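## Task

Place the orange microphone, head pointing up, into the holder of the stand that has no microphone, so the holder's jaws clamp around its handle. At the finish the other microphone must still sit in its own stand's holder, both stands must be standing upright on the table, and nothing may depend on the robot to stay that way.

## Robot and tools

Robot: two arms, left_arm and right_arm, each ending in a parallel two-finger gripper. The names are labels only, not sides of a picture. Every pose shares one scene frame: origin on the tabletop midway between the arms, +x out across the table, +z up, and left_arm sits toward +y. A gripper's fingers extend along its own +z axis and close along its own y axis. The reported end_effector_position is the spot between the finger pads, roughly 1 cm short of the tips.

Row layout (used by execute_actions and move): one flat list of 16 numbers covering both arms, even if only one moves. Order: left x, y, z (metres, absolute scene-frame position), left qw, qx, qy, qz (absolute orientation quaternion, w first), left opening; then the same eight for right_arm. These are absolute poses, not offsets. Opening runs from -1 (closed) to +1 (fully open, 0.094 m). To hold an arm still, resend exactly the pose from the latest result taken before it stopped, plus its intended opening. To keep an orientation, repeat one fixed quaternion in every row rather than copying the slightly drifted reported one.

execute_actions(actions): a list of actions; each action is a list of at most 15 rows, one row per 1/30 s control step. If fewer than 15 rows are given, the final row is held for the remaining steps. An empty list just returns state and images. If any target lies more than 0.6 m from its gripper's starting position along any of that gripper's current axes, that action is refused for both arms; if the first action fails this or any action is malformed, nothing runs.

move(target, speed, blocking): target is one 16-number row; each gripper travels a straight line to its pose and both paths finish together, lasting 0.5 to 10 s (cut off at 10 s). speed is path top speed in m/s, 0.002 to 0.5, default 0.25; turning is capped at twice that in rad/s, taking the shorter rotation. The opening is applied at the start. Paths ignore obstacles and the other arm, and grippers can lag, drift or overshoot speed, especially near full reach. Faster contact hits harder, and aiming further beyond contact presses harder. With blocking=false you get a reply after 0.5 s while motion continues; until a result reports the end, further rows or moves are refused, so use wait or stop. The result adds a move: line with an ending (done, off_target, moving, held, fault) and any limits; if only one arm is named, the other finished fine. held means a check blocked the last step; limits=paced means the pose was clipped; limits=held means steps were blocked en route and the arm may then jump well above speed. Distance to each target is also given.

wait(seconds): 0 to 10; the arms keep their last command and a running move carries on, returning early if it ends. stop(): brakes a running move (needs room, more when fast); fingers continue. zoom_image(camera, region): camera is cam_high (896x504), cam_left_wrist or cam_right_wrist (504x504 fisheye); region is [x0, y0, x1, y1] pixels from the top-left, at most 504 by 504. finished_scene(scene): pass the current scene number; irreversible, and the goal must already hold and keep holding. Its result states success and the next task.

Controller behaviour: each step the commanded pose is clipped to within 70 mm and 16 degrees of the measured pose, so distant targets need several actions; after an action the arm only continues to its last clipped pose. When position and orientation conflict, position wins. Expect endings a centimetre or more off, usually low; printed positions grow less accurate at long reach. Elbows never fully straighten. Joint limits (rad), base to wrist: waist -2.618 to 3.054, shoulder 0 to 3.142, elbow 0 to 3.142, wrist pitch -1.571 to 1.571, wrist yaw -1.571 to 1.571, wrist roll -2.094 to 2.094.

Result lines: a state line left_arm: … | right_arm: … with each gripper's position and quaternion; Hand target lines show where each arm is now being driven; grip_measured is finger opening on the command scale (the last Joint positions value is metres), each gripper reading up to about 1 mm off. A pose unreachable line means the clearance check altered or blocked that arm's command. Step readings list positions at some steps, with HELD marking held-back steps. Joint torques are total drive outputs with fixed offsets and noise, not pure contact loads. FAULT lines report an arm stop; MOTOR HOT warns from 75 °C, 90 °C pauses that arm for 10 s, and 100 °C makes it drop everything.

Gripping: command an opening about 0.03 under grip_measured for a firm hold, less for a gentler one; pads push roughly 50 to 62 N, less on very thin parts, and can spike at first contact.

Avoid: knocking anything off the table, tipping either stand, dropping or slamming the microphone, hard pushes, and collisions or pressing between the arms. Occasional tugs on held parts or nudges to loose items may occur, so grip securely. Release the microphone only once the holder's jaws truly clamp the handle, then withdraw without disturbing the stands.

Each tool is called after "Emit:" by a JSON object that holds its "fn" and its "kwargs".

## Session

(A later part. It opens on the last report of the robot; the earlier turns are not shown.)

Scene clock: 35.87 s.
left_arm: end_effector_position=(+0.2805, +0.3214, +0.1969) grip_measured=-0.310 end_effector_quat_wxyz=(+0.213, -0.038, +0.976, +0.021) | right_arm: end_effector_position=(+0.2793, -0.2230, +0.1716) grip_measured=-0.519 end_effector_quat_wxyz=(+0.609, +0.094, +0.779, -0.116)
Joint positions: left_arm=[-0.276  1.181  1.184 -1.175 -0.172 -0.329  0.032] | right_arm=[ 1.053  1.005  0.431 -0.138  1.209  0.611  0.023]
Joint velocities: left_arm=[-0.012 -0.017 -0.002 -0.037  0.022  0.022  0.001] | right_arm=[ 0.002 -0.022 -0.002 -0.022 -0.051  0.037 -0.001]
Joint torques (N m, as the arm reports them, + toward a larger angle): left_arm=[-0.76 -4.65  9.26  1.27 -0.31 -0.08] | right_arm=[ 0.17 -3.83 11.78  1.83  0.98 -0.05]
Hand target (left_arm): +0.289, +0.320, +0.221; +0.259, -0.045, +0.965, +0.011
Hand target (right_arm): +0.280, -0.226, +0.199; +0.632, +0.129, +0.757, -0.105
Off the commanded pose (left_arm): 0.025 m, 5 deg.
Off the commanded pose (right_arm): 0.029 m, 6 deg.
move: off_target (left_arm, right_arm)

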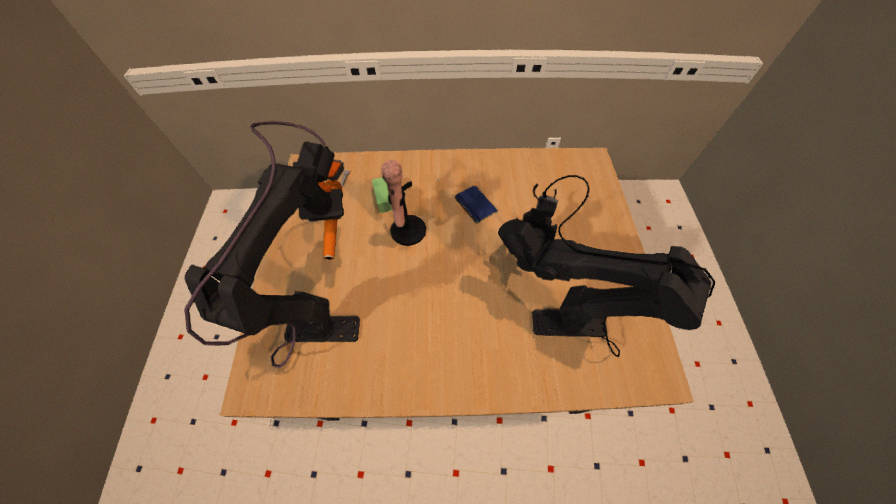

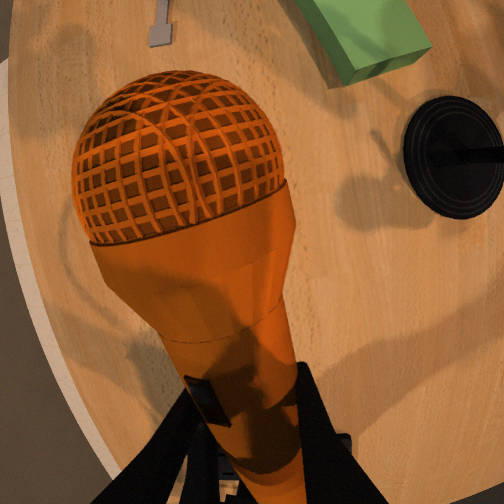

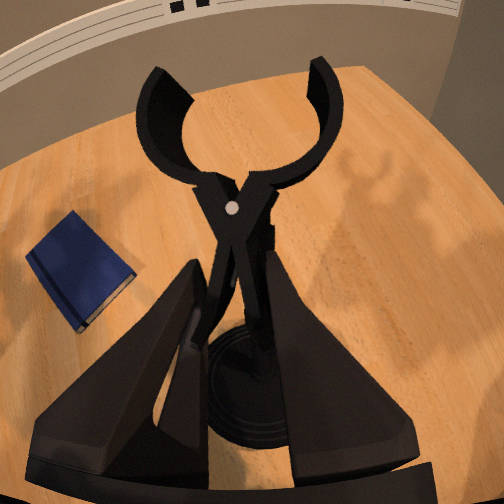

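Emit:
{"fn": "execute_actions", "kwargs": {"actions": [[[0.289,0.32,0.223,0.2586,-0.042,0.965,0.011,-0.355,0.280,-0.226,0.201,0.633,0.128,0.756,-0.105,-0.57],[0.289,0.32,0.226,0.2586,-0.042,0.965,0.011,-0.355,0.280,-0.226,0.203,0.633,0.128,0.756,-0.105,-0.57],[0.289,0.32,0.229,0.2586,-0.042,0.965,0.011,-0.355,0.280,-0.226,0.206,0.633,0.128,0.756,-0.105,-0.57],[0.289,0.32,0.232,0.2586,-0.042,0.965,0.011,-0.355,0.280,-0.226,0.209,0.633,0.128,0.756,-0.105,-0.57],[0.289,0.32,0.235,0.2586,-0.042,0.965,0.011,-0.355,0.280,-0.226,0.212,0.633,0.128,0.756,-0.105,-0.57],[0.289,0.32,0.238,0.2586,-0.042,0.965,0.011,-0.355,0.280,-0.226,0.215,0.633,0.128,0.756,-0.105,-0.57],[0.289,0.32,0.241,0.2586,-0.042,0.965,0.011,-0.355,0.280,-0.226,0.218,0.633,0.128,0.756,-0.105,-0.57],[0.289,0.32,0.244,0.2586,-0.042,0.965,0.011,-0.355,0.280,-0.226,0.221,0.633,0.128,0.756,-0.105,-0.57],[0.289,0.32,0.247,0.2586,-0.042,0.965,0.011,-0.355,0.280,-0.226,0.224,0.633,0.128,0.756,-0.105,-0.57],[0.289,0.32,0.25,0.2586,-0.042,0.965,0.011,-0.355,0.280,-0.226,0.227,0.633,0.128,0.756,-0.105,-0.57],[0.289,0.32,0.252,0.2586,-0.042,0.965,0.011,-0.355,0.280,-0.226,0.229,0.633,0.128,0.756,-0.105,-0.57],[0.289,0.32,0.253,0.2586,-0.042,0.965,0.011,-0.355,0.280,-0.226,0.230,0.633,0.128,0.756,-0.105,-0.57]]]}}

Emit:
{"fn": "move", "kwargs": {"target": [0.16,0.13,0.33,0.6865,0.5429,0.4531,-0.1693,-0.355,0.262,-0.027,0.225,0.6409,-0.2988,0.6409,0.2988,-0.57], "speed": 0.22}}

Scene clock: 38.20 s.
left_arm: end_effector_position=(+0.2826, +0.3209, +0.2419) grip_measured=-0.310 end_effector_quat_wxyz=(+0.244, -0.040, +0.969, +0.010) | right_arm: end_effector_position=(+0.2822, -0.2182, +0.2057) grip_measured=-0.519 end_effector_quat_wxyz=(+0.616, +0.106, +0.774, -0.100)
Joint positions: left_arm=[-0.276  1.181  1.343 -1.268 -0.173 -0.329  0.032] | right_arm=[ 1.053  0.969  0.54  -0.24   1.206  0.611  0.023]
Joint velocities: left_arm=[-0.002  0.002  0.061 -0.125 -0.022 -0.022 -0.001] | right_arm=[-0.017 -0.007  0.09  -0.066 -0.022 -0.051  0.   ]
Joint torques (N m, as the arm reports them, + toward a larger angle): left_arm=[-0.54 -1.2   8.52  1.28 -0.31 -0.02] | right_arm=[ 0.08 -3.19 11.17  1.69  1.01 -0.06]
Hand target (left_arm): +0.289, +0.320, +0.253; +0.259, -0.043, +0.965, +0.011
Hand target (right_arm): +0.281, -0.226, +0.229; +0.633, +0.128, +0.756, -0.104
Off the commanded pose (left_arm): 0.013 m, 2 deg.
Off the commanded pose (right_arm): 0.026 m, 4 deg.
Step readings (end_effector_position):
0: left_arm (+0.2803, +0.3216, +0.1968) | right_arm (+0.2792, -0.2232, +0.1714)
1: left_arm (+0.2802, +0.3216, +0.1968) | right_arm (+0.2792, -0.2232, +0.1713)
2: left_arm (+0.2797, +0.3217, +0.1971) | right_arm (+0.2791, -0.2233, +0.1713)
4: left_arm (+0.2786, +0.3221, +0.2003) | right_arm (+0.2792, -0.2230, +0.1728)
8: left_arm (+0.2801, +0.3216, +0.2169) | right_arm (+0.2799, -0.2218, +0.1847)
15: end_effector_position above

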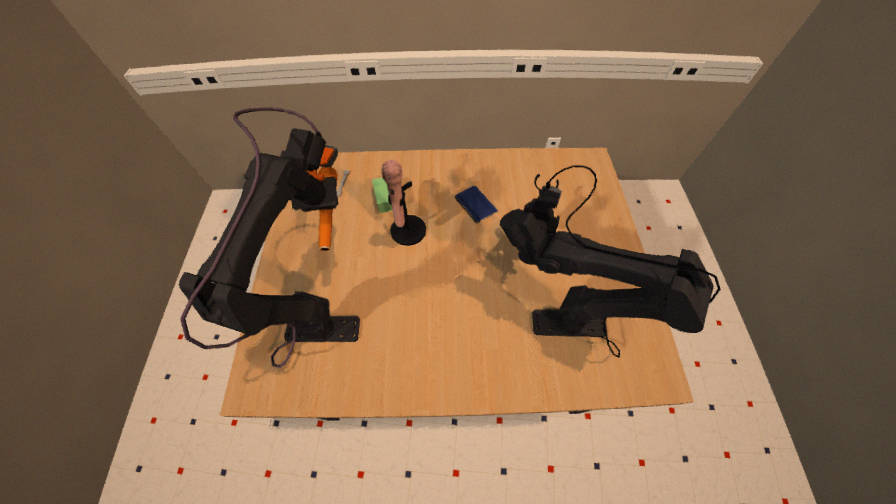

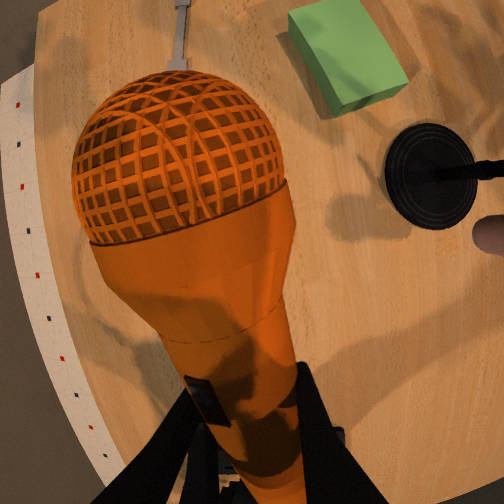

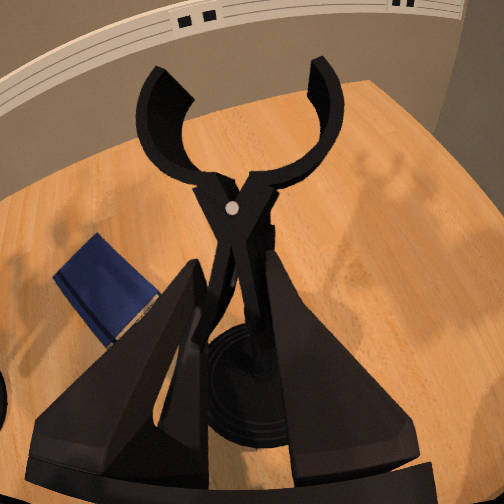

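Scene clock: 43.17 s.
left_arm: end_effector_position=(+0.1579, +0.1301, +0.3113) grip_measured=-0.311 end_effector_quat_wxyz=(+0.666, +0.551, +0.478, -0.160) | right_arm: end_effector_position=(+0.2536, -0.0353, +0.1759) grip_measured=-0.520 end_effector_quat_wxyz=(+0.581, -0.314, +0.699, +0.276)
Joint positions: left_arm=[-0.96   0.482  0.59  -0.171  0.121  0.628  0.032] | right_arm=[0.941 1.123 0.306 0.643 0.005 0.023 0.023]
Joint velocities: left_arm=[-0.002 -0.017 -0.012  0.139  0.037  0.037  0.   ] | right_arm=[-0.002  0.037 -0.012 -0.081 -0.051 -0.037 -0.001]
Joint torques (N m, as the arm reports them, + toward a larger angle): left_arm=[0.66 1.63 6.85 2.9  0.13 0.05] | right_arm=[-0.79 -2.86 10.9   3.92 -0.13 -0.1 ]
Hand target (left_arm): +0.159, +0.129, +0.331; +0.694, +0.533, +0.456, -0.164
Hand target (right_arm): +0.259, -0.030, +0.222; +0.634, -0.296, +0.648, +0.300
Off the commanded pose (left_arm): 0.019 m, 4 deg.
Off the commanded pose (right_arm): 0.050 m, 10 deg.
move: off_target (left_arm, right_arm)

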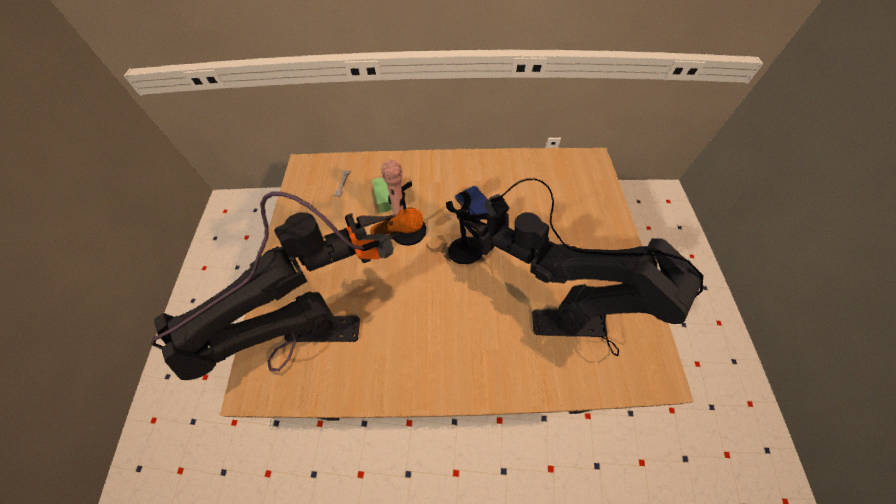

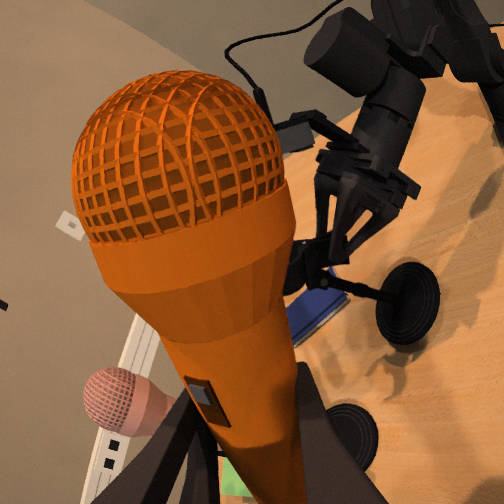

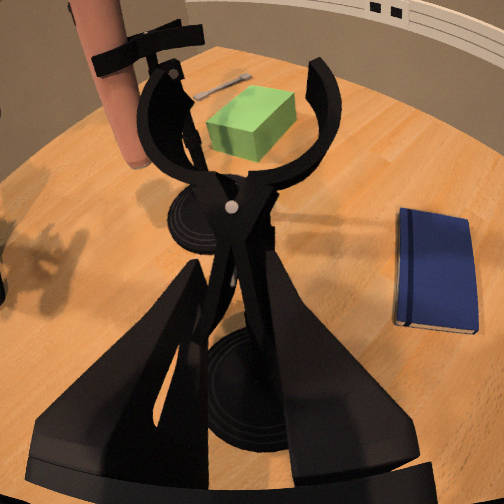

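Emit:
{"fn": "execute_actions", "kwargs": {"actions": [[[0.16,0.13,0.33,0.6865,0.5429,0.4531,-0.1693,-0.355,0.259,-0.030,0.221,0.6409,-0.2988,0.6409,0.2988,-0.57],[0.16,0.13,0.33,0.6865,0.5429,0.4531,-0.1693,-0.355,0.259,-0.030,0.219,0.6409,-0.2988,0.6409,0.2988,-0.57],[0.16,0.13,0.33,0.6865,0.5429,0.4531,-0.1693,-0.355,0.259,-0.030,0.217,0.6409,-0.2988,0.6409,0.2988,-0.57],[0.16,0.13,0.33,0.6865,0.5429,0.4531,-0.1693,-0.355,0.259,-0.030,0.215,0.6409,-0.2988,0.6409,0.2988,-0.57],[0.16,0.13,0.33,0.6865,0.5429,0.4531,-0.1693,-0.355,0.259,-0.030,0.213,0.6409,-0.2988,0.6409,0.2988,-0.57],[0.16,0.13,0.33,0.6865,0.5429,0.4531,-0.1693,-0.355,0.259,-0.030,0.211,0.6409,-0.2988,0.6409,0.2988,-0.57],[0.16,0.13,0.33,0.6865,0.5429,0.4531,-0.1693,-0.355,0.259,-0.030,0.209,0.6409,-0.2988,0.6409,0.2988,-0.57],[0.16,0.13,0.33,0.6865,0.5429,0.4531,-0.1693,-0.355,0.259,-0.030,0.207,0.6409,-0.2988,0.6409,0.2988,-0.57],[0.16,0.13,0.33,0.6865,0.5429,0.4531,-0.1693,-0.355,0.259,-0.030,0.205,0.6409,-0.2988,0.6409,0.2988,-0.57],[0.16,0.13,0.33,0.6865,0.5429,0.4531,-0.1693,-0.355,0.259,-0.030,0.203,0.6409,-0.2988,0.6409,0.2988,-0.57],[0.16,0.13,0.33,0.6865,0.5429,0.4531,-0.1693,-0.355,0.259,-0.030,0.201,0.6409,-0.2988,0.6409,0.2988,-0.57],[0.16,0.13,0.33,0.6865,0.5429,0.4531,-0.1693,-0.355,0.259,-0.030,0.199,0.6409,-0.2988,0.6409,0.2988,-0.57],[0.16,0.13,0.33,0.6865,0.5429,0.4531,-0.1693,-0.355,0.259,-0.030,0.197,0.6409,-0.2988,0.6409,0.2988,-0.57],[0.16,0.13,0.33,0.6865,0.5429,0.4531,-0.1693,-0.355,0.259,-0.030,0.195,0.6409,-0.2988,0.6409,0.2988,-0.57],[0.16,0.13,0.33,0.6865,0.5429,0.4531,-0.1693,-0.355,0.259,-0.030,0.193,0.6409,-0.2988,0.6409,0.2988,-0.57]],[[0.16,0.13,0.33,0.6865,0.5429,0.4531,-0.1693,-0.355,0.2585,-0.0306,0.1915,0.6409,-0.2988,0.6409,0.2988,-0.57],[0.16,0.13,0.33,0.6865,0.5429,0.4531,-0.1693,-0.355,0.258,-0.0312,0.190,0.6409,-0.2988,0.6409,0.2988,-0.57],[0.16,0.13,0.33,0.6865,0.5429,0.4531,-0.1693,-0.355,0.2575,-0.0318,0.1885,0.6409,-0.2988,0.6409,0.2988,-0.57],[0.16,0.13,0.33,0.6865,0.5429,0.4531,-0.1693,-0.355,0.257,-0.0324,0.187,0.6409,-0.2988,0.6409,0.2988,-0.57],[0.16,0.13,0.33,0.6865,0.5429,0.4531,-0.1693,-0.355,0.2565,-0.033,0.1855,0.6409,-0.2988,0.6409,0.2988,-0.57],[0.16,0.13,0.33,0.6865,0.5429,0.4531,-0.1693,-0.355,0.256,-0.0336,0.184,0.6409,-0.2988,0.6409,0.2988,-0.57],[0.16,0.13,0.33,0.6865,0.5429,0.4531,-0.1693,-0.355,0.2555,-0.0342,0.1825,0.6409,-0.2988,0.6409,0.2988,-0.57],[0.16,0.13,0.33,0.6865,0.5429,0.4531,-0.1693,-0.355,0.255,-0.0348,0.181,0.6409,-0.2988,0.6409,0.2988,-0.57],[0.16,0.13,0.33,0.6865,0.5429,0.4531,-0.1693,-0.355,0.2545,-0.0354,0.1795,0.6409,-0.2988,0.6409,0.2988,-0.57],[0.16,0.13,0.33,0.6865,0.5429,0.4531,-0.1693,-0.355,0.254,-0.036,0.178,0.6409,-0.2988,0.6409,0.2988,-0.57]]]}}

Scene clock: 47.03 s.
left_arm: end_effector_position=(+0.1584, +0.1313, +0.3111) grip_measured=-0.311 end_effector_quat_wxyz=(+0.664, +0.556, +0.471, -0.167) | right_arm: end_effector_position=(+0.2526, -0.0361, +0.1638) grip_measured=-0.521 end_effector_quat_wxyz=(+0.618, -0.304, +0.664, +0.290)
Joint positions: left_arm=[-0.906  0.482  0.59  -0.172  0.197  0.634  0.032] | right_arm=[0.941 1.3   0.193 1.038 0.003 0.009 0.023]
Joint velocities: left_arm=[-0.022 -0.022  0.002  0.081 -0.007  0.037 -0.001] | right_arm=[-0.012  0.095 -0.012  0.125  0.007 -0.066 -0.   ]
Joint torques (N m, as the arm reports them, + toward a larger angle): left_arm=[0.57 1.82 7.48 2.68 0.14 0.06] | right_arm=[-0.9  -1.99  6.36  3.13 -0.13 -0.08]
Hand target (left_arm): +0.159, +0.131, +0.330; +0.686, +0.543, +0.454, -0.169
Hand target (right_arm): +0.254, -0.036, +0.178; +0.639, -0.299, +0.642, +0.299
Off the commanded pose (left_arm): 0.019 m, 4 deg.
Off the commanded pose (right_arm): 0.014 m, 4 deg.
Step readings (end_effector_position; steps 1 to 15: 1st action; 16 to 30: 2nd action):
0: left_arm (+0.1575, +0.1298, +0.3120) | right_arm (+0.2537, -0.0352, +0.1762)
1: left_arm (+0.1576, +0.1300, +0.3120) | right_arm (+0.2536, -0.0351, +0.1766)
2: left_arm (+0.1589, +0.1309, +0.3118) | right_arm (+0.2537, -0.0350, +0.1774)
4: left_arm (+0.1619, +0.1329, +0.3114) | right_arm (+0.2540, -0.0347, +0.1788)
8: left_arm (+0.1611, +0.1327, +0.3111) | right_arm (+0.2543, -0.0341, +0.1736)
15: left_arm (+0.1588, +0.1315, +0.3111) | right_arm (+0.2546, -0.0336, +0.1639)
16: left_arm (+0.1587, +0.1315, +0.3111) | right_arm (+0.2549, -0.0333, +0.1643)
17: left_arm (+0.1587, +0.1314, +0.3111) | right_arm (+0.2551, -0.0331, +0.1647)
19: left_arm (+0.1585, +0.1314, +0.3111) | right_arm (+0.2549, -0.0333, +0.1644)
23: left_arm (+0.1585, +0.1313, +0.3111) | right_arm (+0.2538, -0.0346, +0.1638)
30: end_effector_position above

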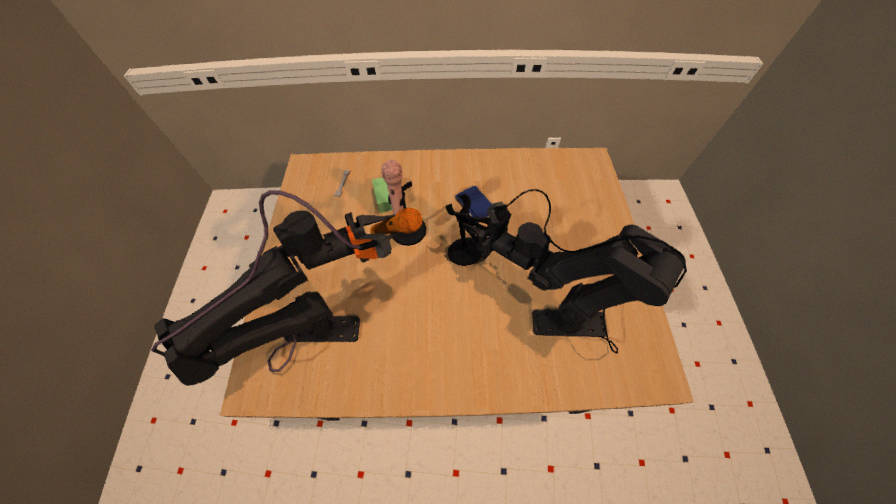

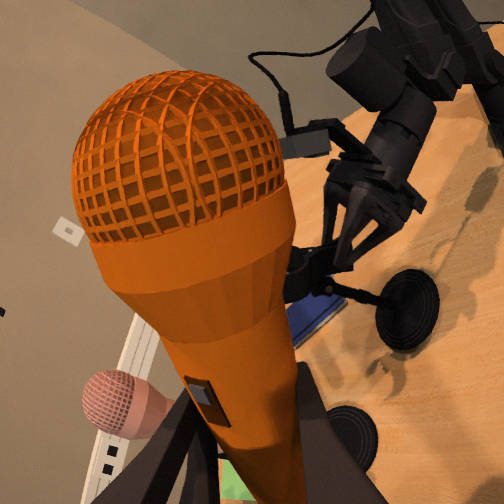

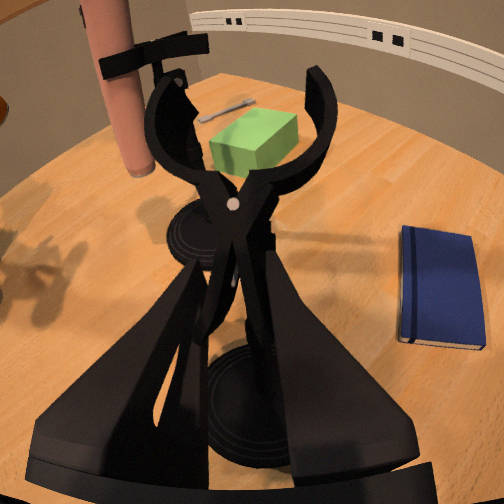

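Emit:
{"fn": "move", "kwargs": {"target": [0.24,0.02,0.33,0.6865,0.5429,0.4531,-0.1693,-0.355,0.235,-0.057,0.155,0.6064,-0.314,0.6735,0.2828,-0.57], "speed": 0.1}}

Scene clock: 50.17 s.
left_arm: end_effector_position=(+0.2375, +0.0283, +0.2852) grip_measured=-0.311 end_effector_quat_wxyz=(+0.641, +0.569, +0.488, -0.166) | right_arm: end_effector_position=(+0.2366, -0.0543, +0.1529) grip_measured=-0.521 end_effector_quat_wxyz=(+0.604, -0.314, +0.676, +0.281)
Joint positions: left_arm=[-0.906  1.122  0.722  0.274  0.196  0.634  0.032] | right_arm=[0.941 1.145 0.12  0.913 0.001 0.001 0.023]
Joint velocities: left_arm=[ 0.007 -0.017 -0.007 -0.037 -0.066 -0.022  0.001] | right_arm=[ 0.002  0.002  0.012 -0.007  0.007  0.007  0.   ]
Joint torques (N m, as the arm reports them, + toward a larger angle): left_arm=[-0.4  -2.94 10.72  2.86 -0.02  0.05] | right_arm=[-0.58 -3.77  6.21  2.32 -0.06 -0.03]
Hand target (left_arm): +0.238, +0.024, +0.328; +0.686, +0.543, +0.454, -0.170
Hand target (right_arm): +0.235, -0.057, +0.155; +0.607, -0.314, +0.673, +0.283
Off the commanded pose (left_arm): 0.046 m, 7 deg.
Off the commanded pose (right_arm): 0.004 m, 0 deg.
move: off_target (left_arm)

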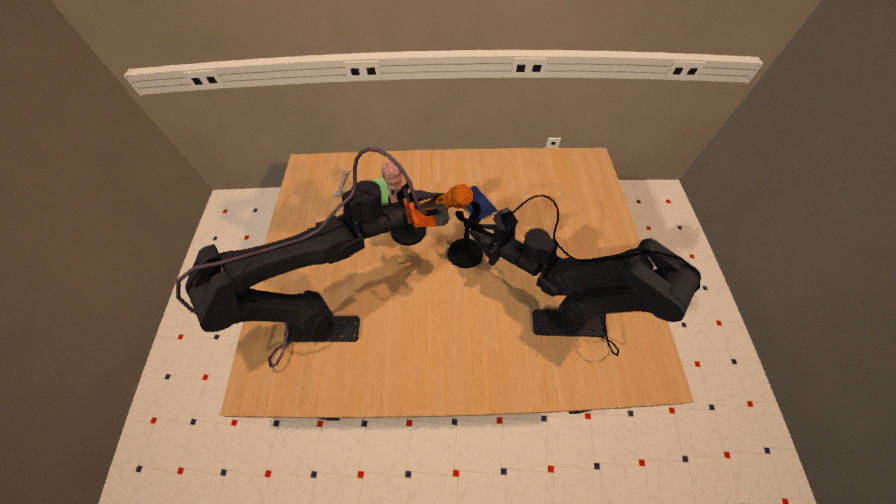

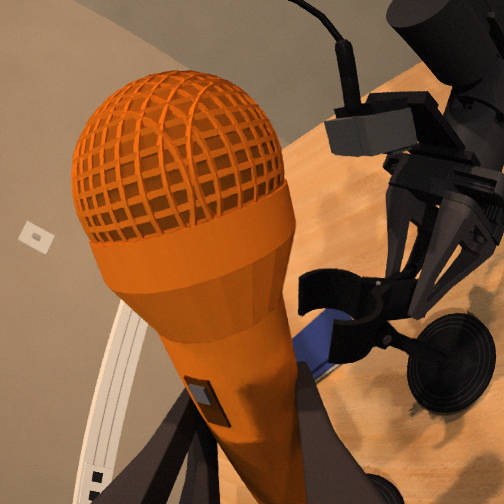

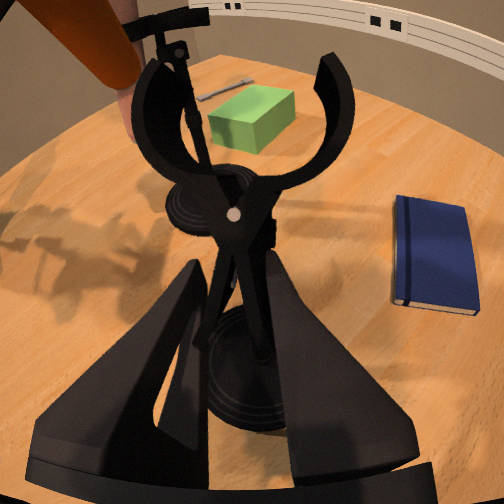

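Emit:
{"fn": "move", "kwargs": {"target": [0.285,0.0,0.29,0.7101,0.5236,0.437,-0.1751,-0.355,0.231,-0.061,0.152,0.6064,-0.314,0.6735,0.2828,-0.57], "speed": 0.07}}

Scene clock: 53.17 s.
left_arm: end_effector_position=(+0.2821, +0.0013, +0.2606) grip_measured=-0.311 end_effector_quat_wxyz=(+0.677, +0.548, +0.463, -0.168) | right_arm: end_effector_position=(+0.2333, -0.0582, +0.1507) grip_measured=-0.521 end_effector_quat_wxyz=(+0.605, -0.315, +0.675, +0.281)
Joint positions: left_arm=[-0.837  1.401  0.704  0.668  0.265  0.634  0.032] | right_arm=[ 0.941  1.124  0.098  0.915  0.    -0.002  0.023]
Joint velocities: left_arm=[ 0.007  0.002 -0.007  0.051  0.081  0.066  0.   ] | right_arm=[-0.007 -0.017 -0.007  0.051  0.051  0.022 -0.   ]
Joint torques (N m, as the arm reports them, + toward a larger angle): left_arm=[ 0.68 -5.47  7.57  2.84  0.13 -0.2 ] | right_arm=[-0.28 -3.56  5.91  2.35 -0.02 -0.01]
Hand target (left_arm): +0.284, +0.002, +0.289; +0.709, +0.523, +0.439, -0.174
Hand target (right_arm): +0.231, -0.061, +0.152; +0.607, -0.314, +0.673, +0.283
Off the commanded pose (left_arm): 0.030 m, 6 deg.
Off the commanded pose (right_arm): 0.004 m, 0 deg.
move: off_target (left_arm)

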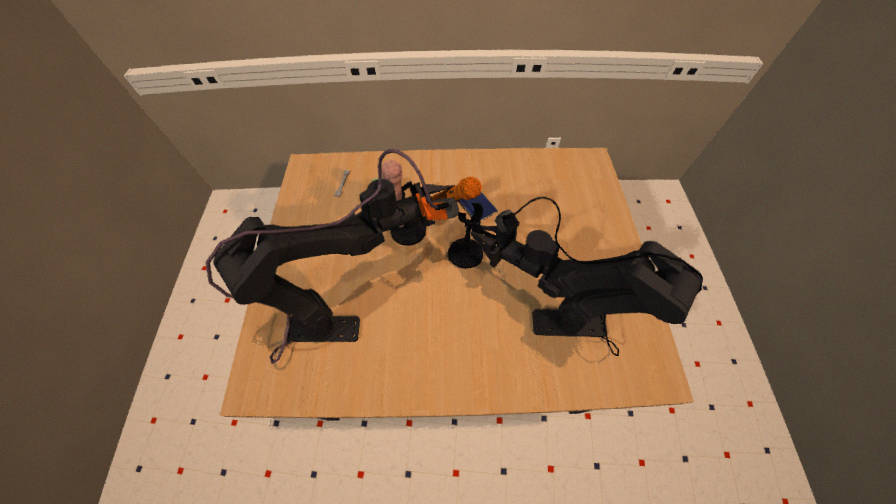

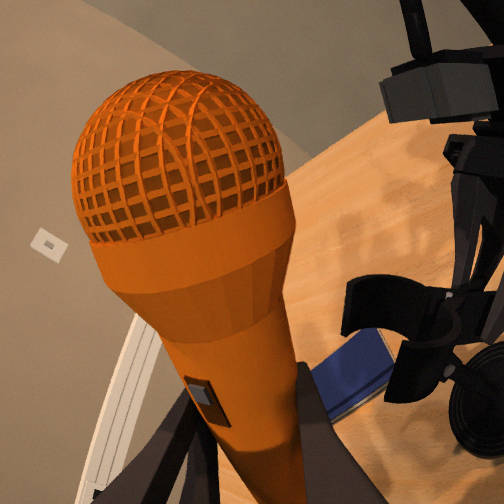

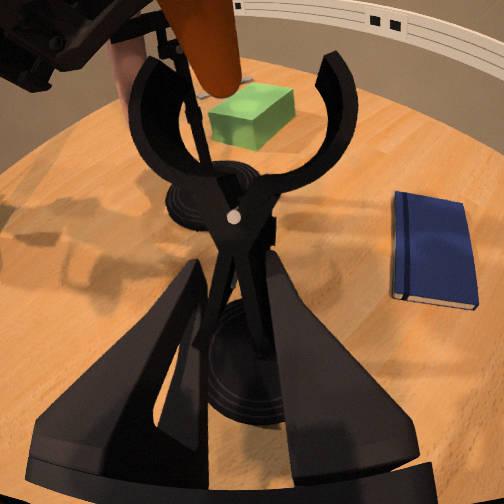

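Emit:
{"fn": "execute_actions", "kwargs": {"actions": [[[0.285,0.001,0.289,0.7095,0.525,0.435,-0.1775,-0.355,0.231,-0.061,0.152,0.6064,-0.314,0.6735,0.2828,-0.57],[0.286,0.0,0.2885,0.709,0.5265,0.4333,-0.18,-0.355,0.231,-0.061,0.152,0.6064,-0.314,0.6735,0.2828,-0.57],[0.287,-0.001,0.288,0.7082,0.528,0.4315,-0.1825,-0.355,0.231,-0.061,0.152,0.6064,-0.314,0.6735,0.2828,-0.57],[0.288,-0.002,0.2875,0.7075,0.5295,0.4296,-0.185,-0.355,0.231,-0.061,0.152,0.6064,-0.314,0.6735,0.2828,-0.57],[0.289,-0.003,0.287,0.7069,0.531,0.4278,-0.1875,-0.355,0.231,-0.061,0.152,0.6064,-0.314,0.6735,0.2828,-0.57],[0.290,-0.004,0.2865,0.7062,0.5325,0.4259,-0.19,-0.355,0.231,-0.061,0.152,0.6064,-0.314,0.6735,0.2828,-0.57],[0.291,-0.005,0.286,0.7056,0.534,0.424,-0.1924,-0.355,0.231,-0.061,0.152,0.6064,-0.314,0.6735,0.2828,-0.57],[0.292,-0.006,0.2855,0.7049,0.5355,0.4222,-0.1949,-0.355,0.231,-0.061,0.152,0.6064,-0.314,0.6735,0.2828,-0.57],[0.293,-0.007,0.285,0.7043,0.537,0.4203,-0.1973,-0.355,0.231,-0.061,0.152,0.6064,-0.314,0.6735,0.2828,-0.57],[0.293,-0.008,0.284,0.7036,0.5385,0.4185,-0.1998,-0.355,0.231,-0.061,0.152,0.6064,-0.314,0.6735,0.2828,-0.57],[0.292,-0.009,0.283,0.7036,0.5385,0.4185,-0.1998,-0.355,0.231,-0.061,0.152,0.6064,-0.314,0.6735,0.2828,-0.57],[0.291,-0.010,0.282,0.7036,0.5385,0.4185,-0.1998,-0.355,0.231,-0.061,0.152,0.6064,-0.314,0.6735,0.2828,-0.57],[0.290,-0.011,0.281,0.7036,0.5385,0.4185,-0.1998,-0.355,0.231,-0.061,0.152,0.6064,-0.314,0.6735,0.2828,-0.57],[0.289,-0.012,0.28,0.7036,0.5385,0.4185,-0.1998,-0.355,0.231,-0.061,0.152,0.6064,-0.314,0.6735,0.2828,-0.57],[0.288,-0.013,0.279,0.7036,0.5385,0.4185,-0.1998,-0.355,0.231,-0.061,0.152,0.6064,-0.314,0.6735,0.2828,-0.57]],[[0.287,-0.014,0.278,0.7036,0.5385,0.4185,-0.1998,-0.355,0.231,-0.061,0.152,0.6064,-0.314,0.6735,0.2828,-0.57],[0.286,-0.015,0.277,0.7036,0.5385,0.4185,-0.1998,-0.355,0.231,-0.061,0.152,0.6064,-0.314,0.6735,0.2828,-0.57],[0.285,-0.016,0.276,0.7036,0.5385,0.4185,-0.1998,-0.355,0.231,-0.061,0.152,0.6064,-0.314,0.6735,0.2828,-0.57],[0.284,-0.017,0.275,0.7036,0.5385,0.4185,-0.1998,-0.355,0.231,-0.061,0.152,0.6064,-0.314,0.6735,0.2828,-0.57],[0.283,-0.018,0.274,0.7036,0.5385,0.4185,-0.1998,-0.355,0.231,-0.061,0.152,0.6064,-0.314,0.6735,0.2828,-0.57],[0.282,-0.019,0.273,0.7036,0.5385,0.4185,-0.1998,-0.355,0.231,-0.061,0.152,0.6064,-0.314,0.6735,0.2828,-0.57]]]}}

Scene clock: 57.80 s.
left_arm: end_effector_position=(+0.2797, -0.0145, +0.2385) grip_measured=-0.311 end_effector_quat_wxyz=(+0.665, +0.564, +0.448, -0.197) | right_arm: end_effector_position=(+0.2333, -0.0582, +0.1507) grip_measured=-0.521 end_effector_quat_wxyz=(+0.605, -0.315, +0.675, +0.281)
Joint positions: left_arm=[-0.835  1.504  0.704  0.76   0.341  0.626  0.032] | right_arm=[ 0.941  1.124  0.098  0.915  0.    -0.002  0.023]
Joint velocities: left_arm=[-0.017  0.002 -0.002  0.081 -0.066  0.022 -0.   ] | right_arm=[-0.002  0.012 -0.002 -0.007  0.022  0.007 -0.001]
Joint torques (N m, as the arm reports them, + toward a larger angle): left_arm=[-0.73 -6.06  8.43  2.82 -0.09 -0.14] | right_arm=[-0.24 -3.52  5.91  2.36 -0.02  0.  ]
Hand target (left_arm): +0.280, -0.017, +0.273; +0.703, +0.538, +0.420, -0.201
Hand target (right_arm): +0.231, -0.061, +0.152; +0.607, -0.314, +0.673, +0.283
Off the commanded pose (left_arm): 0.035 m, 6 deg.
Off the commanded pose (right_arm): 0.004 m, 0 deg.
Step readings (end_effector_position; steps 1 to 15: 1st action; 16 to 30: 2nd action):
0: left_arm (+0.2820, +0.0013, +0.2609) | right_arm (+0.2333, -0.0582, +0.1507)
1: left_arm (+0.2819, +0.0013, +0.2609) | right_arm (+0.2333, -0.0582, +0.1507)
2: left_arm (+0.2820, +0.0013, +0.2607) | right_arm (+0.2333, -0.0582, +0.1507)
4: left_arm (+0.2829, +0.0011, +0.2597) | right_arm (+0.2333, -0.0582, +0.1507)
8: left_arm (+0.2877, +0.0005, +0.2496) | right_arm (+0.2333, -0.0582, +0.1507)
15: left_arm (+0.2900, -0.0031, +0.2340) | right_arm (+0.2333, -0.0582, +0.1507)
16: left_arm (+0.2896, -0.0036, +0.2345) | right_arm (+0.2333, -0.0582, +0.1507)
17: left_arm (+0.2887, -0.0045, +0.2353) | right_arm (+0.2333, -0.0582, +0.1507)
19: left_arm (+0.2858, -0.0071, +0.2374) | right_arm (+0.2333, -0.0582, +0.1507)
23: left_arm (+0.2795, -0.0132, +0.2394) | right_arm (+0.2333, -0.0582, +0.1507)
30: end_effector_position above

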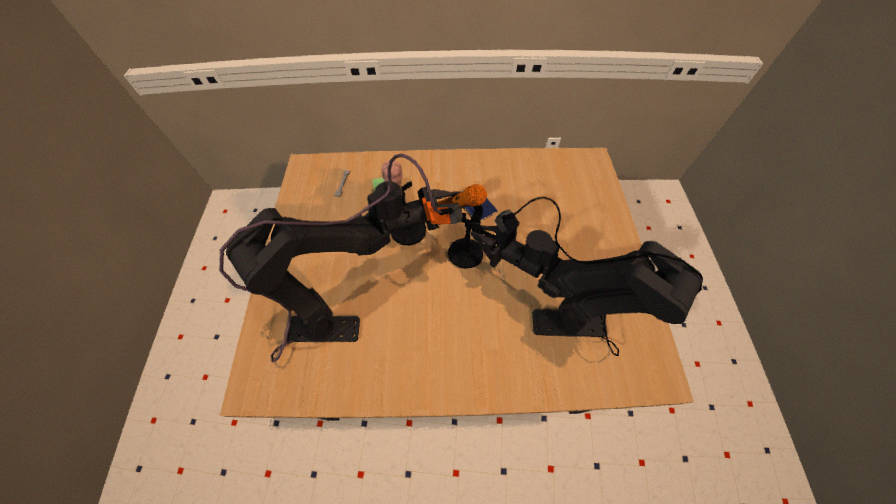

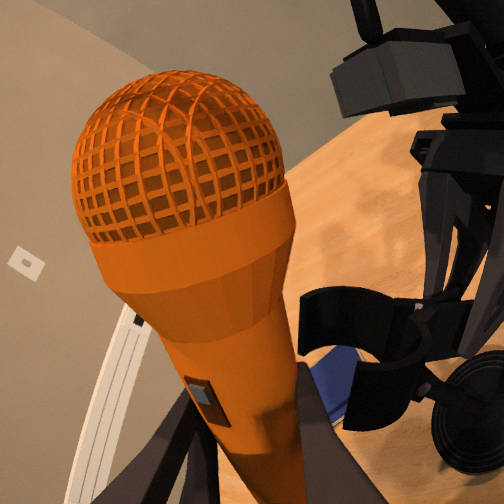

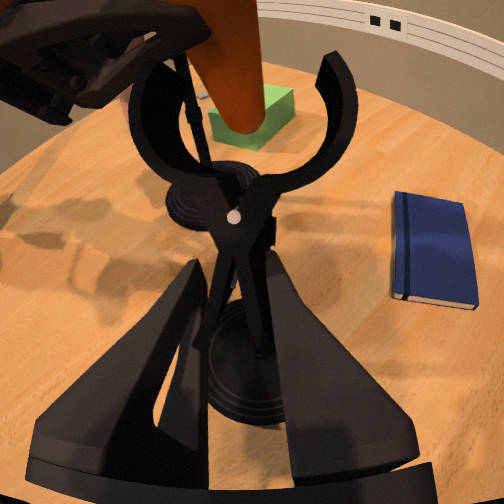

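Emit:
{"fn": "execute_actions", "kwargs": {"actions": [[[0.282,-0.019,0.275,0.7036,0.5385,0.4185,-0.1998,-0.355,0.231,-0.061,0.152,0.6064,-0.314,0.6735,0.2828,-0.57],[0.282,-0.019,0.277,0.7036,0.5385,0.4185,-0.1998,-0.355,0.231,-0.061,0.152,0.6064,-0.314,0.6735,0.2828,-0.57],[0.282,-0.020,0.279,0.7036,0.5385,0.4185,-0.1998,-0.355,0.231,-0.061,0.152,0.6064,-0.314,0.6735,0.2828,-0.57],[0.282,-0.021,0.281,0.7036,0.5385,0.4185,-0.1998,-0.355,0.231,-0.061,0.152,0.6064,-0.314,0.6735,0.2828,-0.57],[0.282,-0.022,0.283,0.7036,0.5385,0.4185,-0.1998,-0.355,0.231,-0.061,0.152,0.6064,-0.314,0.6735,0.2828,-0.57],[0.282,-0.023,0.285,0.7036,0.5385,0.4185,-0.1998,-0.355,0.231,-0.061,0.152,0.6064,-0.314,0.6735,0.2828,-0.57],[0.282,-0.024,0.287,0.7036,0.5385,0.4185,-0.1998,-0.355,0.231,-0.061,0.152,0.6064,-0.314,0.6735,0.2828,-0.57],[0.282,-0.025,0.289,0.7036,0.5385,0.4185,-0.1998,-0.355,0.231,-0.061,0.152,0.6064,-0.314,0.6735,0.2828,-0.57],[0.282,-0.026,0.291,0.7036,0.5385,0.4185,-0.1998,-0.355,0.231,-0.061,0.152,0.6064,-0.314,0.6735,0.2828,-0.57],[0.282,-0.027,0.293,0.7036,0.5385,0.4185,-0.1998,-0.355,0.231,-0.061,0.152,0.6064,-0.314,0.6735,0.2828,-0.57],[0.282,-0.028,0.295,0.7036,0.5385,0.4185,-0.1998,-0.355,0.231,-0.061,0.152,0.6064,-0.314,0.6735,0.2828,-0.57],[0.282,-0.029,0.297,0.7036,0.5385,0.4185,-0.1998,-0.355,0.231,-0.061,0.152,0.6064,-0.314,0.6735,0.2828,-0.57],[0.282,-0.030,0.299,0.7036,0.5385,0.4185,-0.1998,-0.355,0.231,-0.061,0.152,0.6064,-0.314,0.6735,0.2828,-0.57],[0.282,-0.031,0.301,0.7036,0.5385,0.4185,-0.1998,-0.355,0.231,-0.061,0.152,0.6064,-0.314,0.6735,0.2828,-0.57],[0.282,-0.032,0.302,0.7036,0.5385,0.4185,-0.1998,-0.355,0.231,-0.061,0.152,0.6064,-0.314,0.6735,0.2828,-0.57]],[[0.282,-0.033,0.303,0.7036,0.5385,0.4185,-0.1998,-0.355,0.231,-0.061,0.152,0.6064,-0.314,0.6735,0.2828,-0.57],[0.282,-0.034,0.303,0.7036,0.5385,0.4185,-0.1998,-0.355,0.231,-0.061,0.152,0.6064,-0.314,0.6735,0.2828,-0.57],[0.282,-0.035,0.303,0.7036,0.5385,0.4185,-0.1998,-0.355,0.231,-0.061,0.152,0.6064,-0.314,0.6735,0.2828,-0.57]]]}}

Scene clock: 60.70 s.
left_arm: end_effector_position=(+0.2814, -0.0300, +0.2607) grip_measured=-0.311 end_effector_quat_wxyz=(+0.665, +0.564, +0.449, -0.195) | right_arm: end_effector_position=(+0.2333, -0.0582, +0.1507) grip_measured=-0.521 end_effector_quat_wxyz=(+0.605, -0.315, +0.675, +0.281)
Joint positions: left_arm=[-0.867  1.504  0.807  0.655  0.306  0.626  0.032] | right_arm=[ 0.941  1.124  0.098  0.915  0.    -0.002  0.023]
Joint velocities: left_arm=[-0.002  0.007 -0.007  0.007 -0.007 -0.007 -0.001] | right_arm=[-0.007  0.007  0.007 -0.037 -0.051  0.022  0.   ]
Joint torques (N m, as the arm reports them, + toward a larger angle): left_arm=[-0.89 -7.16  9.74  2.61 -0.05 -0.15] | right_arm=[-0.23 -3.53  5.9   2.35 -0.02 -0.01]
Hand target (left_arm): +0.280, -0.033, +0.303; +0.704, +0.538, +0.419, -0.200
Hand target (right_arm): +0.231, -0.061, +0.152; +0.607, -0.314, +0.673, +0.283
Off the commanded pose (left_arm): 0.043 m, 6 deg.
Off the commanded pose (right_arm): 0.004 m, 0 deg.
Step readings (end_effector_position; steps 1 to 15: 1st action; 16 to 30: 2nd action):
0: left_arm (+0.2801, -0.0144, +0.2396) | right_arm (+0.2333, -0.0582, +0.1507)
1: left_arm (+0.2801, -0.0144, +0.2396) | right_arm (+0.2333, -0.0582, +0.1507)
2: left_arm (+0.2801, -0.0144, +0.2396) | right_arm (+0.2333, -0.0582, +0.1507)
4: left_arm (+0.2802, -0.0143, +0.2392) | right_arm (+0.2333, -0.0582, +0.1507)
8: left_arm (+0.2808, -0.0163, +0.2395) | right_arm (+0.2333, -0.0582, +0.1507)
15: left_arm (+0.2811, -0.0253, +0.2541) | right_arm (+0.2333, -0.0582, +0.1507)
16: left_arm (+0.2812, -0.0265, +0.2564) | right_arm (+0.2333, -0.0582, +0.1507)
17: left_arm (+0.2812, -0.0276, +0.2585) | right_arm (+0.2333, -0.0582, +0.1507)
19: left_arm (+0.2811, -0.0292, +0.2617) | right_arm (+0.2333, -0.0582, +0.1507)
23: left_arm (+0.2809, -0.0303, +0.2634) | right_arm (+0.2333, -0.0582, +0.1507)
30: end_effector_position above

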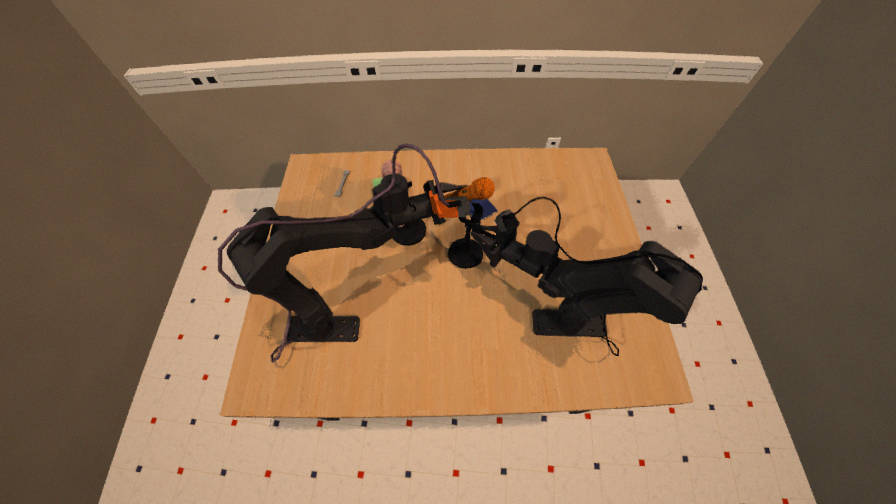

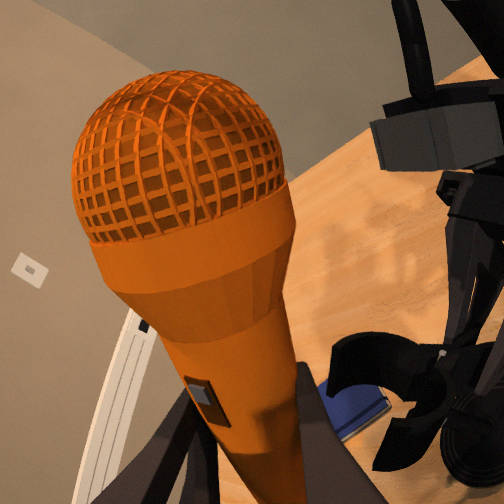

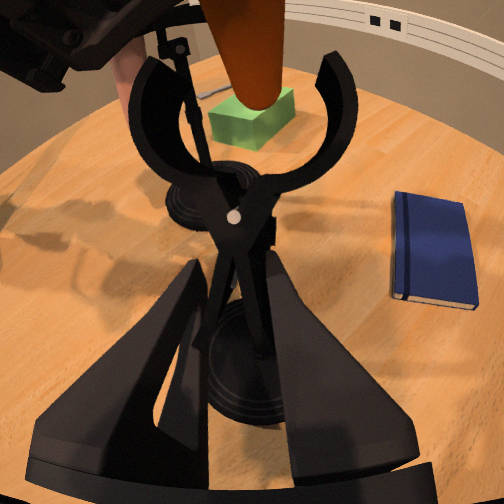

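Emit:
{"fn": "execute_actions", "kwargs": {"actions": [[[0.281,-0.036,0.3018,0.7036,0.5385,0.4185,-0.1998,-0.355,0.231,-0.061,0.152,0.6064,-0.314,0.6735,0.2828,-0.57],[0.280,-0.037,0.3005,0.7036,0.5385,0.4185,-0.1998,-0.355,0.231,-0.061,0.152,0.6064,-0.314,0.6735,0.2828,-0.57],[0.279,-0.038,0.2992,0.7036,0.5385,0.4185,-0.1998,-0.355,0.231,-0.061,0.152,0.6064,-0.314,0.6735,0.2828,-0.57],[0.278,-0.039,0.298,0.7036,0.5385,0.4185,-0.1998,-0.355,0.231,-0.061,0.152,0.6064,-0.314,0.6735,0.2828,-0.57],[0.277,-0.040,0.2967,0.7036,0.5385,0.4185,-0.1998,-0.355,0.231,-0.061,0.152,0.6064,-0.314,0.6735,0.2828,-0.57],[0.276,-0.041,0.2954,0.7036,0.5385,0.4185,-0.1998,-0.355,0.231,-0.061,0.152,0.6064,-0.314,0.6735,0.2828,-0.57],[0.275,-0.042,0.2941,0.7036,0.5385,0.4185,-0.1998,-0.355,0.231,-0.061,0.152,0.6064,-0.314,0.6735,0.2828,-0.57],[0.274,-0.043,0.2928,0.7036,0.5385,0.4185,-0.1998,-0.355,0.231,-0.061,0.152,0.6064,-0.314,0.6735,0.2828,-0.57],[0.273,-0.044,0.2915,0.7036,0.5385,0.4185,-0.1998,-0.355,0.231,-0.061,0.152,0.6064,-0.314,0.6735,0.2828,-0.57],[0.272,-0.045,0.2902,0.7036,0.5385,0.4185,-0.1998,-0.355,0.231,-0.061,0.152,0.6064,-0.314,0.6735,0.2828,-0.57],[0.271,-0.046,0.289,0.7036,0.5385,0.4185,-0.1998,-0.355,0.231,-0.061,0.152,0.6064,-0.314,0.6735,0.2828,-0.57],[0.270,-0.047,0.2877,0.7036,0.5385,0.4185,-0.1998,-0.355,0.231,-0.061,0.152,0.6064,-0.314,0.6735,0.2828,-0.57],[0.269,-0.048,0.2864,0.7036,0.5385,0.4185,-0.1998,-0.355,0.231,-0.061,0.152,0.6064,-0.314,0.6735,0.2828,-0.57],[0.268,-0.049,0.285,0.7036,0.5385,0.4185,-0.1998,-0.355,0.231,-0.061,0.152,0.6064,-0.314,0.6735,0.2828,-0.57],[0.267,-0.050,0.284,0.7036,0.5385,0.4185,-0.1998,-0.355,0.231,-0.061,0.152,0.6064,-0.314,0.6735,0.2828,-0.57]],[[0.267,-0.050,0.2825,0.7036,0.5385,0.4185,-0.1998,-0.355,0.231,-0.061,0.152,0.6064,-0.314,0.6735,0.2828,-0.57],[0.267,-0.050,0.281,0.7036,0.5385,0.4185,-0.1998,-0.355,0.231,-0.061,0.152,0.6064,-0.314,0.6735,0.2828,-0.57],[0.267,-0.050,0.2795,0.7036,0.5385,0.4185,-0.1998,-0.355,0.231,-0.061,0.152,0.6064,-0.314,0.6735,0.2828,-0.57],[0.267,-0.050,0.278,0.7036,0.5385,0.4185,-0.1998,-0.355,0.231,-0.061,0.152,0.6064,-0.314,0.6735,0.2828,-0.57]]]}}

Scene clock: 63.90 s.
left_arm: end_effector_position=(+0.2688, -0.0495, +0.2563) grip_measured=-0.311 end_effector_quat_wxyz=(+0.674, +0.560, +0.440, -0.195) | right_arm: end_effector_position=(+0.2333, -0.0582, +0.1507) grip_measured=-0.521 end_effector_quat_wxyz=(+0.605, -0.315, +0.675, +0.281)
Joint positions: left_arm=[-0.938  1.556  0.807  0.734  0.237  0.626  0.032] | right_arm=[ 0.941  1.124  0.098  0.915  0.    -0.002  0.023]
Joint velocities: left_arm=[-0.017  0.007 -0.022  0.007  0.022 -0.051 -0.001] | right_arm=[ 0.002  0.022 -0.007 -0.037  0.007 -0.066  0.   ]
Joint torques (N m, as the arm reports them, + toward a larger angle): left_arm=[-0.59 -6.75  6.23  2.85 -0.06 -0.04] | right_arm=[-0.21 -3.53  5.9   2.36 -0.02 -0.01]
Hand target (left_arm): +0.266, -0.049, +0.278; +0.703, +0.538, +0.420, -0.200
Hand target (right_arm): +0.231, -0.061, +0.152; +0.607, -0.314, +0.673, +0.283
Off the commanded pose (left_arm): 0.022 m, 5 deg.
Off the commanded pose (right_arm): 0.004 m, 0 deg.
Step readings (end_effector_position; steps 1 to 15: 1st action; 16 to 30: 2nd action):
0: left_arm (+0.2815, -0.0299, +0.2602) | right_arm (+0.2333, -0.0582, +0.1507)
1: left_arm (+0.2815, -0.0300, +0.2602) | right_arm (+0.2333, -0.0582, +0.1507)
2: left_arm (+0.2812, -0.0302, +0.2602) | right_arm (+0.2333, -0.0582, +0.1507)
4: left_arm (+0.2799, -0.0313, +0.2601) | right_arm (+0.2333, -0.0582, +0.1507)
8: left_arm (+0.2742, -0.0356, +0.2611) | right_arm (+0.2333, -0.0582, +0.1507)
15: left_arm (+0.2678, -0.0456, +0.2557) | right_arm (+0.2333, -0.0582, +0.1507)
16: left_arm (+0.2672, -0.0468, +0.2547) | right_arm (+0.2333, -0.0582, +0.1507)
17: left_arm (+0.2666, -0.0478, +0.2539) | right_arm (+0.2333, -0.0582, +0.1507)
19: left_arm (+0.2667, -0.0491, +0.2529) | right_arm (+0.2333, -0.0582, +0.1507)
23: left_arm (+0.2678, -0.0495, +0.2548) | right_arm (+0.2333, -0.0582, +0.1507)
30: end_effector_position above

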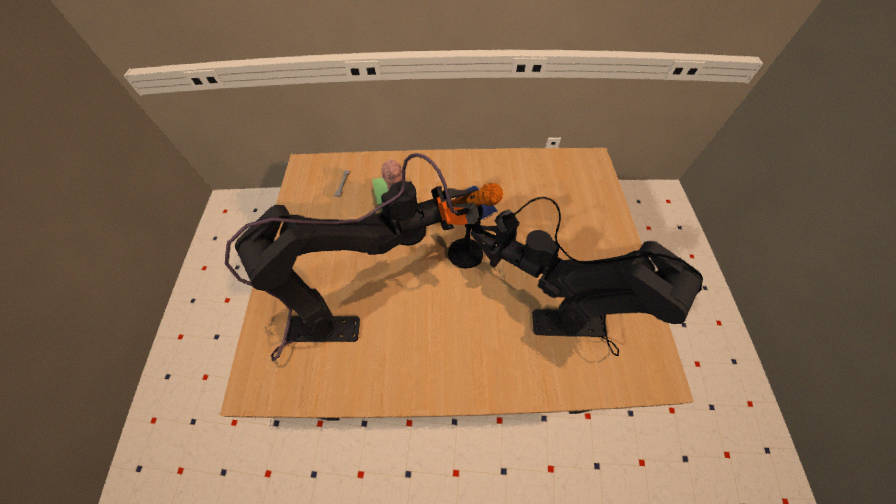

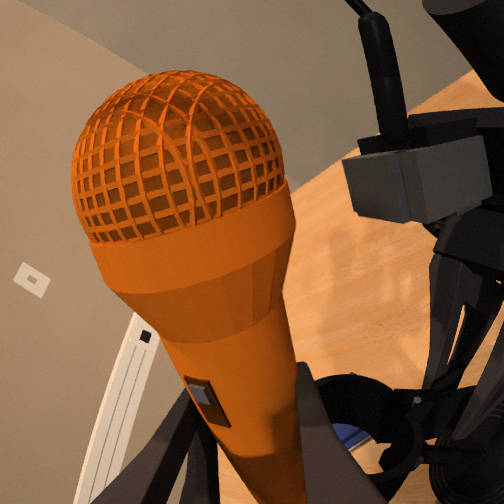

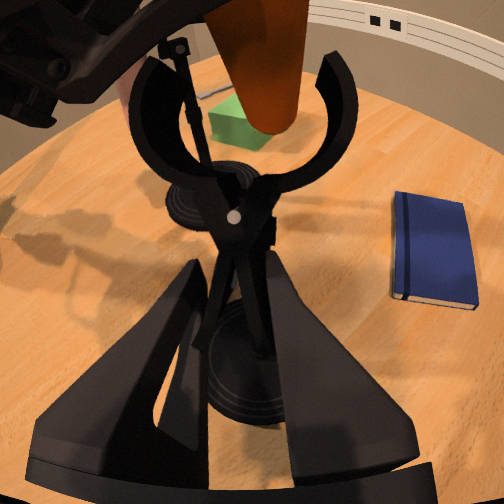

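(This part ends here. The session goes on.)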